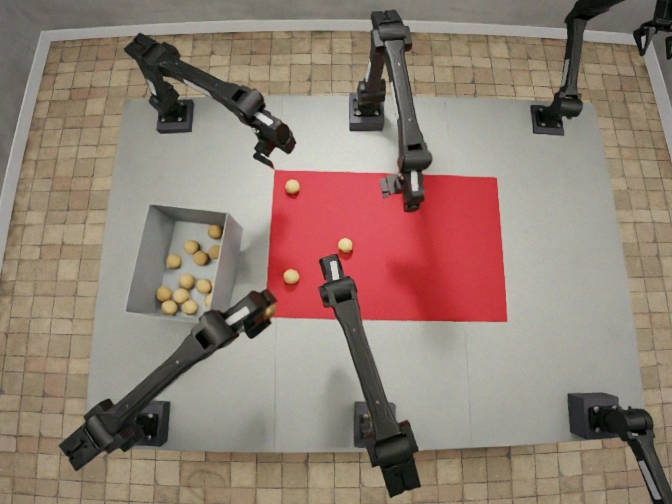

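>>> execute_actions(
  actions=[
    {"arm2":{"joints":{"joint1_rad":-0.22}},"arm4":{"joints":{"joint1_rad":0.5}},"arm1":{"joints":{"joint2_rad":2.22,"joint3_rad":1.84,"joint4_rad":-1.17}},"arm3":{"joints":{"joint1_rad":-0.15}}},
  ],
  cameras=["arm2_cam_wrist","arm1_cam_wrist"],
)

Scene clock: 285.37 s.
arm1.joint_positions: joint1_rad=+0.977 joint2_rad=+2.208 joint3_rad=+1.839 joint4_rad=-1.178 joint5_rad=+0.002 joint6_rad=+0.005 gripper_m=+0.093
arm1.joint_status: all done
arm1.hand: x=-0.3189 y=+0.2801 z=+0.7660 quat_wxyz=(-0.011, -0.293, -0.956, +0.004) (m; scene frame)
arm2.joint_positions: joint1_rad=-0.222 joint2_rad=+1.877 joint3_rad=+2.037 joint4_rad=-1.442 joint5_rad=-0.001 joint6_rad=+0.009 gripper_m=+0.054
arm2.joint_status: all done
arm2.hand: x=-0.7089 y=-0.0246 z=+1.0838 quat_wxyz=(-0.113, +0.604, -0.784, -0.094) (m; scene frame)
arm3.joint_positions: joint1_rad=-0.159 joint2_rad=+1.600 joint3_rad=+1.496 joint4_rad=-1.432 joint5_rad=+0.002 joint6_rad=+0.009 gripper_m=+0.093
arm3.joint_status: all done
arm3.hand: x=-0.0771 y=+0.1669 z=+1.0072 quat_wxyz=(-0.011, -0.763, -0.646, +0.015) (m; scene frame)
arm4.joint_positions: joint1_rad=+0.511 joint2_rad=+1.573 joint3_rad=+1.506 joint4_rad=-1.435 joint5_rad=+0.000 joint6_rad=-0.006 gripper_m=+0.057
arm4.joint_status: all done
arm4.hand: x=-0.2192 y=-0.2115 z=+1.0205 quat_wxyz=(-0.012, +0.853, -0.521, -0.029) (m; scene frame)
arm5.joint_positions: joint1_rad=+0.017 joint2_rad=+0.426 joint3_rad=+1.454 joint4_rad=-1.542 joint5_rad=-0.014 joint6_rad=-0.008 gripper_m=+0.094
arm5.joint_status: not commanded
arm5.hand: x=+0.8698 y=+0.5332 z=+1.2857 quat_wxyz=(-0.355, -0.613, -0.608, +0.358) (m; scene frame)
arm6.joint_positions: joint1_rad=-0.014 joint2_rad=+0.448 joint3_rad=+1.462 joint4_rad=-1.524 joint5_rad=-0.001 joint6_rad=+0.011 gripper_m=+0.094
arm6.joint_status: not commanded
arm6.hand: x=+0.8812 y=-0.5265 z=+1.3725 quat_wxyz=(-0.357, +0.595, -0.623, -0.361) (m; scene frame)
pictures: arm1_cam_wrist, arm2_cam_wrist
Images, in order (width x height): arm1_cam_wrist 672x504, arm2_cam_wrist 672x504.

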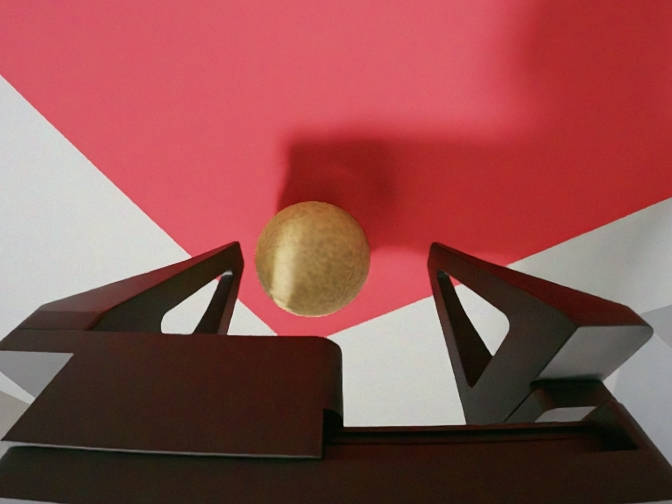

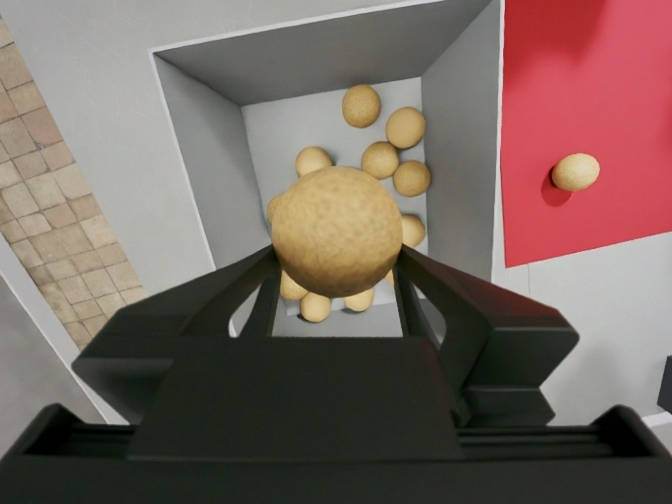

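>>> execute_actions(
  actions=[
    {"arm2":{"joints":{"joint1_rad":-0.165,"joint2_rad":2.16,"joint3_rad":1.9,"joint4_rad":-1.27}},"arm4":{"joints":{"joint1_rad":0.71}},"arm1":{"joints":{"gripper_m":0.04}},"arm3":{"joints":{"joint2_rad":2.03,"joint3_rad":1.82,"joint4_rad":-1.33}}},
  ],
  cameras=["arm2_cam_wrist","arm3_cam_wrist"],
)

Scene clock: 287.27 s.
arm1.joint_positions: joint1_rad=+0.977 joint2_rad=+2.208 joint3_rad=+1.839 joint4_rad=-1.178 joint5_rad=+0.002 joint6_rad=+0.005 gripper_m=+0.053
arm1.joint_status: gripper_m off_target (ended at +0.053, target +0.040)
arm1.hand: x=-0.3188 y=+0.2802 z=+0.7660 quat_wxyz=(-0.011, -0.293, -0.956, +0.004) (m; scene frame)
arm2.joint_positions: joint1_rad=-0.161 joint2_rad=+2.151 joint3_rad=+1.868 joint4_rad=-1.280 joint5_rad=-0.001 joint6_rad=+0.009 gripper_m=+0.054
arm2.joint_status: all done
arm2.hand: x=-0.7473 y=-0.0071 z=+0.8455 quat_wxyz=(-0.003, +0.634, -0.773, -0.008) (m; scene frame)
arm3.joint_positions: joint1_rad=-0.159 joint2_rad=+2.032 joint3_rad=+1.775 joint4_rad=-1.340 joint5_rad=+0.002 joint6_rad=+0.009 gripper_m=+0.093
arm3.joint_status: all done
arm3.hand: x=-0.0967 y=+0.0439 z=+0.8821 quat_wxyz=(+0.009, -0.763, -0.646, -0.009) (m; scene frame)
arm4.joint_positions: joint1_rad=+0.720 joint2_rad=+1.573 joint3_rad=+1.506 joint4_rad=-1.435 joint5_rad=+0.000 joint6_rad=-0.006 gripper_m=+0.057
arm4.joint_status: all done
arm4.hand: x=-0.3050 y=-0.2669 z=+1.0216 quat_wxyz=(-0.009, +0.903, -0.428, -0.032) (m; scene frame)
arm5.joint_positions: joint1_rad=+0.017 joint2_rad=+0.426 joint3_rad=+1.454 joint4_rad=-1.542 joint5_rad=-0.014 joint6_rad=-0.008 gripper_m=+0.094
arm5.joint_status: not commanded
arm5.hand: x=+0.8698 y=+0.5332 z=+1.2857 quat_wxyz=(-0.355, -0.613, -0.608, +0.358) (m; scene frame)
arm6.joint_positions: joint1_rad=-0.014 joint2_rad=+0.448 joint3_rad=+1.462 joint4_rad=-1.524 joint5_rad=-0.001 joint6_rad=+0.011 gripper_m=+0.094
arm6.joint_status: not commanded
arm6.hand: x=+0.8812 y=-0.5265 z=+1.3725 quat_wxyz=(-0.357, +0.595, -0.623, -0.361) (m; scene frame)
pictures: arm2_cam_wrist, arm3_cam_wrist
Images, in order (width x height): arm2_cam_wrist 672x504, arm3_cam_wrist 672x504.

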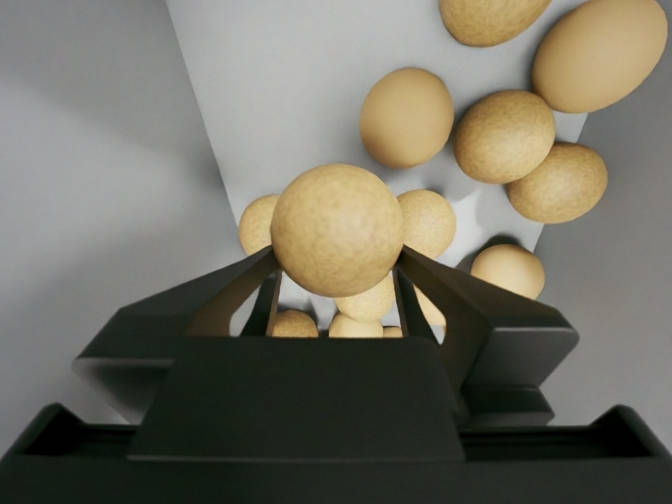

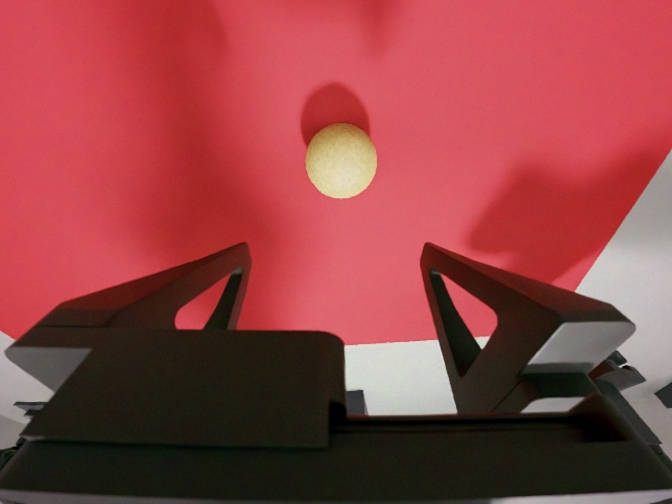

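>>> execute_actions(
  actions=[
    {"arm2":{"joints":{"gripper_m":0.078}},"arm4":{"joints":{"joint2_rad":1.97,"joint3_rad":1.35,"joint4_rad":-0.91}},"arm1":{"joints":{"joint2_rad":1.89,"joint3_rad":2.05,"joint4_rad":-1.45}},"arm3":{"joints":{"joint2_rad":2.185,"joint3_rad":1.69,"joint4_rad":-1.07}}},
  ],
  cameras=["arm3_cam_wrist"],
)

>>> execute_actions(
  actions=[
    {"arm2":{"joints":{"joint2_rad":1.87,"joint3_rad":2.05,"joint4_rad":-1.45}},"arm4":{"joints":{"gripper_m":0.093}},"arm3":{"joints":{"gripper_m":0.04}}},
  ],
  cameras=[],
)

Scene clock: 289.50 s.
arm1.joint_positions: joint1_rad=+0.977 joint2_rad=+1.905 joint3_rad=+2.038 joint4_rad=-1.443 joint5_rad=+0.002 joint6_rad=+0.005 gripper_m=+0.053
arm1.joint_status: all done
arm1.hand: x=-0.3283 y=+0.2866 z=+1.0345 quat_wxyz=(-0.124, -0.291, -0.948, +0.038) (m; scene frame)
arm2.joint_positions: joint1_rad=-0.161 joint2_rad=+2.151 joint3_rad=+1.868 joint4_rad=-1.280 joint5_rad=-0.001 joint6_rad=+0.009 gripper_m=+0.078
arm2.joint_status: all done
arm2.hand: x=-0.7473 y=-0.0071 z=+0.8455 quat_wxyz=(-0.003, +0.634, -0.773, -0.008) (m; scene frame)
arm3.joint_positions: joint1_rad=-0.157 joint2_rad=+2.181 joint3_rad=+1.685 joint4_rad=-1.088 joint5_rad=+0.002 joint6_rad=+0.009 gripper_m=+0.093
arm3.joint_status: all done
arm3.hand: x=-0.0981 y=+0.0306 z=+0.7597 quat_wxyz=(+0.005, -0.763, -0.647, -0.004) (m; scene frame)
arm4.joint_positions: joint1_rad=+0.720 joint2_rad=+1.985 joint3_rad=+1.335 joint4_rad=-0.928 joint5_rad=+0.000 joint6_rad=-0.006 gripper_m=+0.057
arm4.joint_status: all done
arm4.hand: x=-0.3381 y=-0.2308 z=+0.7562 quat_wxyz=(+0.008, +0.904, -0.428, +0.003) (m; scene frame)
arm5.joint_positions: joint1_rad=+0.017 joint2_rad=+0.426 joint3_rad=+1.454 joint4_rad=-1.542 joint5_rad=-0.014 joint6_rad=-0.008 gripper_m=+0.094
arm5.joint_status: not commanded
arm5.hand: x=+0.8698 y=+0.5332 z=+1.2857 quat_wxyz=(-0.355, -0.613, -0.608, +0.358) (m; scene frame)
arm6.joint_positions: joint1_rad=-0.014 joint2_rad=+0.448 joint3_rad=+1.462 joint4_rad=-1.524 joint5_rad=-0.001 joint6_rad=+0.011 gripper_m=+0.094
arm6.joint_status: not commanded
arm6.hand: x=+0.8812 y=-0.5265 z=+1.3725 quat_wxyz=(-0.357, +0.595, -0.623, -0.361) (m; scene frame)
pictures: arm3_cam_wrist
Images, in order (width x height): arm3_cam_wrist 672x504.

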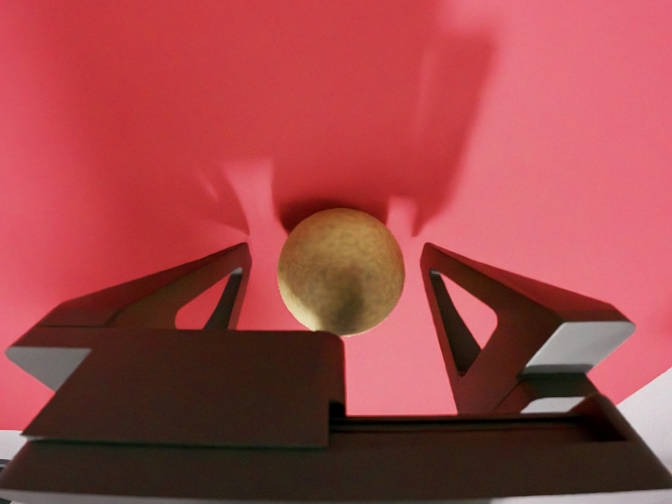

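Scene clock: 291.07 s.
arm1.joint_positions: joint1_rad=+0.977 joint2_rad=+1.905 joint3_rad=+2.038 joint4_rad=-1.443 joint5_rad=+0.002 joint6_rad=+0.005 gripper_m=+0.053
arm1.joint_status: not commanded
arm1.hand: x=-0.3283 y=+0.2866 z=+1.0345 quat_wxyz=(-0.124, -0.291, -0.948, +0.038) (m; scene frame)
arm2.joint_positions: joint1_rad=-0.161 joint2_rad=+1.875 joint3_rad=+2.041 joint4_rad=-1.441 joint5_rad=-0.001 joint6_rad=+0.009 gripper_m=+0.078
arm2.joint_status: all done
arm2.hand: x=-0.7471 y=-0.0155 z=+1.0877 quat_wxyz=(-0.113, +0.627, -0.764, -0.100) (m; scene frame)
arm3.joint_positions: joint1_rad=-0.157 joint2_rad=+2.181 joint3_rad=+1.685 joint4_rad=-1.088 joint5_rad=+0.002 joint6_rad=+0.009 gripper_m=+0.058
arm3.joint_status: gripper_m off_target (ended at +0.058, target +0.040)
arm3.hand: x=-0.0980 y=+0.0306 z=+0.7597 quat_wxyz=(+0.005, -0.763, -0.647, -0.004) (m; scene frame)
arm4.joint_positions: joint1_rad=+0.720 joint2_rad=+1.985 joint3_rad=+1.335 joint4_rad=-0.928 joint5_rad=+0.000 joint6_rad=-0.006 gripper_m=+0.093
arm4.joint_status: all done
arm4.hand: x=-0.3381 y=-0.2308 z=+0.7562 quat_wxyz=(+0.008, +0.904, -0.428, +0.003) (m; scene frame)
arm5.joint_positions: joint1_rad=+0.017 joint2_rad=+0.426 joint3_rad=+1.454 joint4_rad=-1.542 joint5_rad=-0.014 joint6_rad=-0.008 gripper_m=+0.094
arm5.joint_status: not commanded
arm5.hand: x=+0.8698 y=+0.5332 z=+1.2857 quat_wxyz=(-0.355, -0.613, -0.608, +0.358) (m; scene frame)
arm6.joint_positions: joint1_rad=-0.014 joint2_rad=+0.448 joint3_rad=+1.462 joint4_rad=-1.524 joint5_rad=-0.001 joint6_rad=+0.011 gripper_m=+0.094
arm6.joint_status: not commanded
arm6.hand: x=+0.8812 y=-0.5265 z=+1.3725 quat_wxyz=(-0.357, +0.595, -0.623, -0.361) (m; scene frame)
pictures: none
No camera images: the call's "cameras" was empty. Leave "cameras" out to get every camera's image.

>>> execute_actions(
  actions=[
    {"arm2":{"joints":{"joint1_rad":-0.6,"gripper_m":0.093}},"arm4":{"joints":{"joint2_rad":1.5,"joint3_rad":1.4,"joint4_rad":-1.45}},"arm3":{"joints":{"joint2_rad":1.6,"joint3_rad":1.5,"joint4_rad":-1.45}}},
  ],
  cameras=[],
)

>>> execute_actions(
  actions=[
    {"arm1":{"joints":{"joint1_rad":0.2}},"arm4":{"joints":{"joint1_rad":0.0,"joint2_rad":0.8,"joint3_rad":1.3,"joint4_rad":-1.5}},"arm3":{"joints":{"joint1_rad":-0.4}},"arm2":{"joints":{"joint1_rad":-0.845}}},
  ],
  cameras=["arm1_cam_wrist","cam_high"],
)

Scene clock: 293.47 s.
arm1.joint_positions: joint1_rad=+0.977 joint2_rad=+1.905 joint3_rad=+2.038 joint4_rad=-1.443 joint5_rad=+0.002 joint6_rad=+0.005 gripper_m=+0.053
arm1.joint_status: not commanded
arm1.hand: x=-0.3283 y=+0.2866 z=+1.0345 quat_wxyz=(-0.124, -0.291, -0.948, +0.038) (m; scene frame)
arm2.joint_positions: joint1_rad=-0.596 joint2_rad=+1.875 joint3_rad=+2.041 joint4_rad=-1.441 joint5_rad=+0.001 joint6_rad=+0.009 gripper_m=+0.093
arm2.joint_status: all done
arm2.hand: x=-0.4894 y=-0.1262 z=+1.0853 quat_wxyz=(-0.131, +0.447, -0.882, -0.072) (m; scene frame)
arm3.joint_positions: joint1_rad=-0.157 joint2_rad=+1.599 joint3_rad=+1.491 joint4_rad=-1.434 joint5_rad=+0.002 joint6_rad=+0.009 gripper_m=+0.058
arm3.joint_status: all done
arm3.hand: x=-0.0760 y=+0.1690 z=+1.0055 quat_wxyz=(-0.009, -0.763, -0.647, +0.012) (m; scene frame)
arm4.joint_positions: joint1_rad=+0.720 joint2_rad=+1.475 joint3_rad=+1.380 joint4_rad=-1.433 joint5_rad=+0.000 joint6_rad=-0.006 gripper_m=+0.093
arm4.joint_status: all done
arm4.hand: x=-0.2770 y=-0.3017 z=+1.0163 quat_wxyz=(-0.003, +0.903, -0.429, -0.020) (m; scene frame)
arm5.joint_positions: joint1_rad=+0.017 joint2_rad=+0.426 joint3_rad=+1.454 joint4_rad=-1.542 joint5_rad=-0.014 joint6_rad=-0.008 gripper_m=+0.094
arm5.joint_status: not commanded
arm5.hand: x=+0.8698 y=+0.5332 z=+1.2857 quat_wxyz=(-0.355, -0.613, -0.608, +0.358) (m; scene frame)
arm6.joint_positions: joint1_rad=-0.014 joint2_rad=+0.448 joint3_rad=+1.462 joint4_rad=-1.524 joint5_rad=-0.001 joint6_rad=+0.011 gripper_m=+0.094
arm6.joint_status: not commanded
arm6.hand: x=+0.8812 y=-0.5265 z=+1.3725 quat_wxyz=(-0.357, +0.595, -0.623, -0.361) (m; scene frame)
pictures: none
No camera images: the call's "cameras" was empty. Leave "cameras" out to get every camera's image.

Scene clock: 295.17 s.
arm1.joint_positions: joint1_rad=+0.205 joint2_rad=+1.905 joint3_rad=+2.038 joint4_rad=-1.443 joint5_rad=+0.002 joint6_rad=+0.005 gripper_m=+0.053
arm1.joint_status: all done
arm1.hand: x=-0.7352 y=+0.0118 z=+1.0346 quat_wxyz=(-0.101, -0.626, -0.769, +0.082) (m; scene frame)
arm2.joint_positions: joint1_rad=-0.843 joint2_rad=+1.875 joint3_rad=+2.041 joint4_rad=-1.441 joint5_rad=+0.001 joint6_rad=+0.009 gripper_m=+0.093
arm2.joint_status: all done
arm2.hand: x=-0.3724 y=-0.2347 z=+1.0837 quat_wxyz=(-0.137, +0.335, -0.931, -0.056) (m; scene frame)
arm3.joint_positions: joint1_rad=-0.409 joint2_rad=+1.599 joint3_rad=+1.491 joint4_rad=-1.434 joint5_rad=+0.002 joint6_rad=+0.009 gripper_m=+0.058
arm3.joint_status: all done
arm3.hand: x=-0.1933 y=+0.2031 z=+1.0056 quat_wxyz=(-0.007, -0.838, -0.546, +0.013) (m; scene frame)
arm4.joint_positions: joint1_rad=+0.009 joint2_rad=+0.789 joint3_rad=+1.290 joint4_rad=-1.482 joint5_rad=+0.001 joint6_rad=-0.006 gripper_m=+0.093
arm4.joint_status: all done
arm4.hand: x=+0.0121 y=-0.3708 z=+1.2091 quat_wxyz=(-0.204, +0.668, -0.687, -0.200) (m; scene frame)
arm5.joint_positions: joint1_rad=+0.017 joint2_rad=+0.426 joint3_rad=+1.454 joint4_rad=-1.542 joint5_rad=-0.014 joint6_rad=-0.008 gripper_m=+0.094
arm5.joint_status: not commanded
arm5.hand: x=+0.8698 y=+0.5332 z=+1.2857 quat_wxyz=(-0.355, -0.613, -0.608, +0.358) (m; scene frame)
arm6.joint_positions: joint1_rad=-0.014 joint2_rad=+0.448 joint3_rad=+1.462 joint4_rad=-1.524 joint5_rad=-0.001 joint6_rad=+0.011 gripper_m=+0.094
arm6.joint_status: not commanded
arm6.hand: x=+0.8812 y=-0.5265 z=+1.3725 quat_wxyz=(-0.357, +0.595, -0.623, -0.361) (m; scene frame)
pictures: arm1_cam_wrist, cam_high
Images, in order (width x height): arm1_cam_wrist 672x504, cam_high 672x504.

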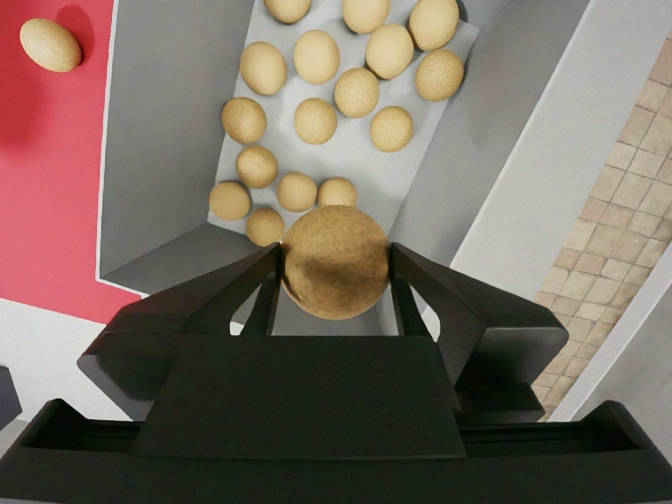

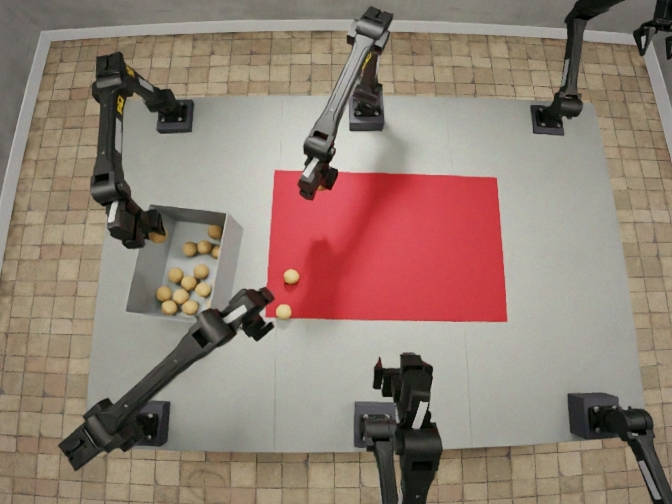

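>>> execute_actions(
  actions=[
    {"arm1":{"joints":{"joint1_rad":0.165,"joint2_rad":2.11,"joint3_rad":1.82,"joint4_rad":-1.215}},"arm3":{"joints":{"joint1_rad":-0.722}},"arm2":{"joints":{"joint2_rad":2.126,"joint3_rad":1.96,"joint4_rad":-1.36}}},
  ],
  cameras=["arm1_cam_wrist","arm2_cam_wrist"],
)

Scene clock: 296.90 s.
arm1.joint_positions: joint1_rad=+0.161 joint2_rad=+2.116 joint3_rad=+1.799 joint4_rad=-1.225 joint5_rad=+0.003 joint6_rad=+0.004 gripper_m=+0.050
arm1.joint_status: all done
arm1.hand: x=-0.7645 y=+0.0124 z=+0.8098 quat_wxyz=(-0.010, -0.648, -0.762, +0.010) (m; scene frame)
arm2.joint_positions: joint1_rad=-0.843 joint2_rad=+2.116 joint3_rad=+1.932 joint4_rad=-1.367 joint5_rad=+0.001 joint6_rad=+0.009 gripper_m=+0.093
arm2.joint_status: all done
arm2.hand: x=-0.3673 y=-0.2278 z=+0.8871 quat_wxyz=(-0.008, +0.339, -0.941, -0.008) (m; scene frame)
arm3.joint_positions: joint1_rad=-0.730 joint2_rad=+1.599 joint3_rad=+1.491 joint4_rad=-1.434 joint5_rad=+0.002 joint6_rad=+0.009 gripper_m=+0.058
arm3.joint_status: all done
arm3.hand: x=-0.3247 y=+0.2872 z=+1.0057 quat_wxyz=(-0.005, -0.914, -0.405, +0.014) (m; scene frame)
arm4.joint_positions: joint1_rad=+0.009 joint2_rad=+0.789 joint3_rad=+1.290 joint4_rad=-1.482 joint5_rad=+0.001 joint6_rad=-0.006 gripper_m=+0.093
arm4.joint_status: not commanded
arm4.hand: x=+0.0121 y=-0.3708 z=+1.2091 quat_wxyz=(-0.204, +0.668, -0.687, -0.200) (m; scene frame)
arm5.joint_positions: joint1_rad=+0.017 joint2_rad=+0.426 joint3_rad=+1.454 joint4_rad=-1.542 joint5_rad=-0.014 joint6_rad=-0.008 gripper_m=+0.094
arm5.joint_status: not commanded
arm5.hand: x=+0.8698 y=+0.5332 z=+1.2857 quat_wxyz=(-0.355, -0.613, -0.608, +0.358) (m; scene frame)
arm6.joint_positions: joint1_rad=-0.014 joint2_rad=+0.448 joint3_rad=+1.462 joint4_rad=-1.524 joint5_rad=-0.001 joint6_rad=+0.011 gripper_m=+0.094
arm6.joint_status: not commanded
arm6.hand: x=+0.8812 y=-0.5265 z=+1.3725 quat_wxyz=(-0.357, +0.595, -0.623, -0.361) (m; scene frame)
pictures: arm1_cam_wrist, arm2_cam_wrist
Images, in order (width x height): arm1_cam_wrist 672x504, arm2_cam_wrist 672x504.

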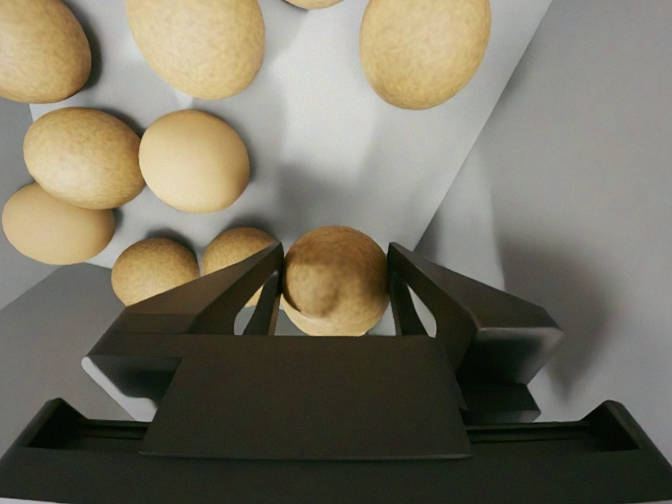

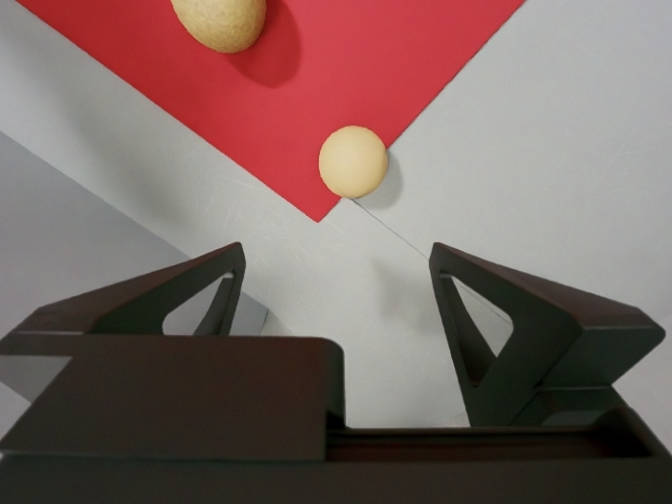

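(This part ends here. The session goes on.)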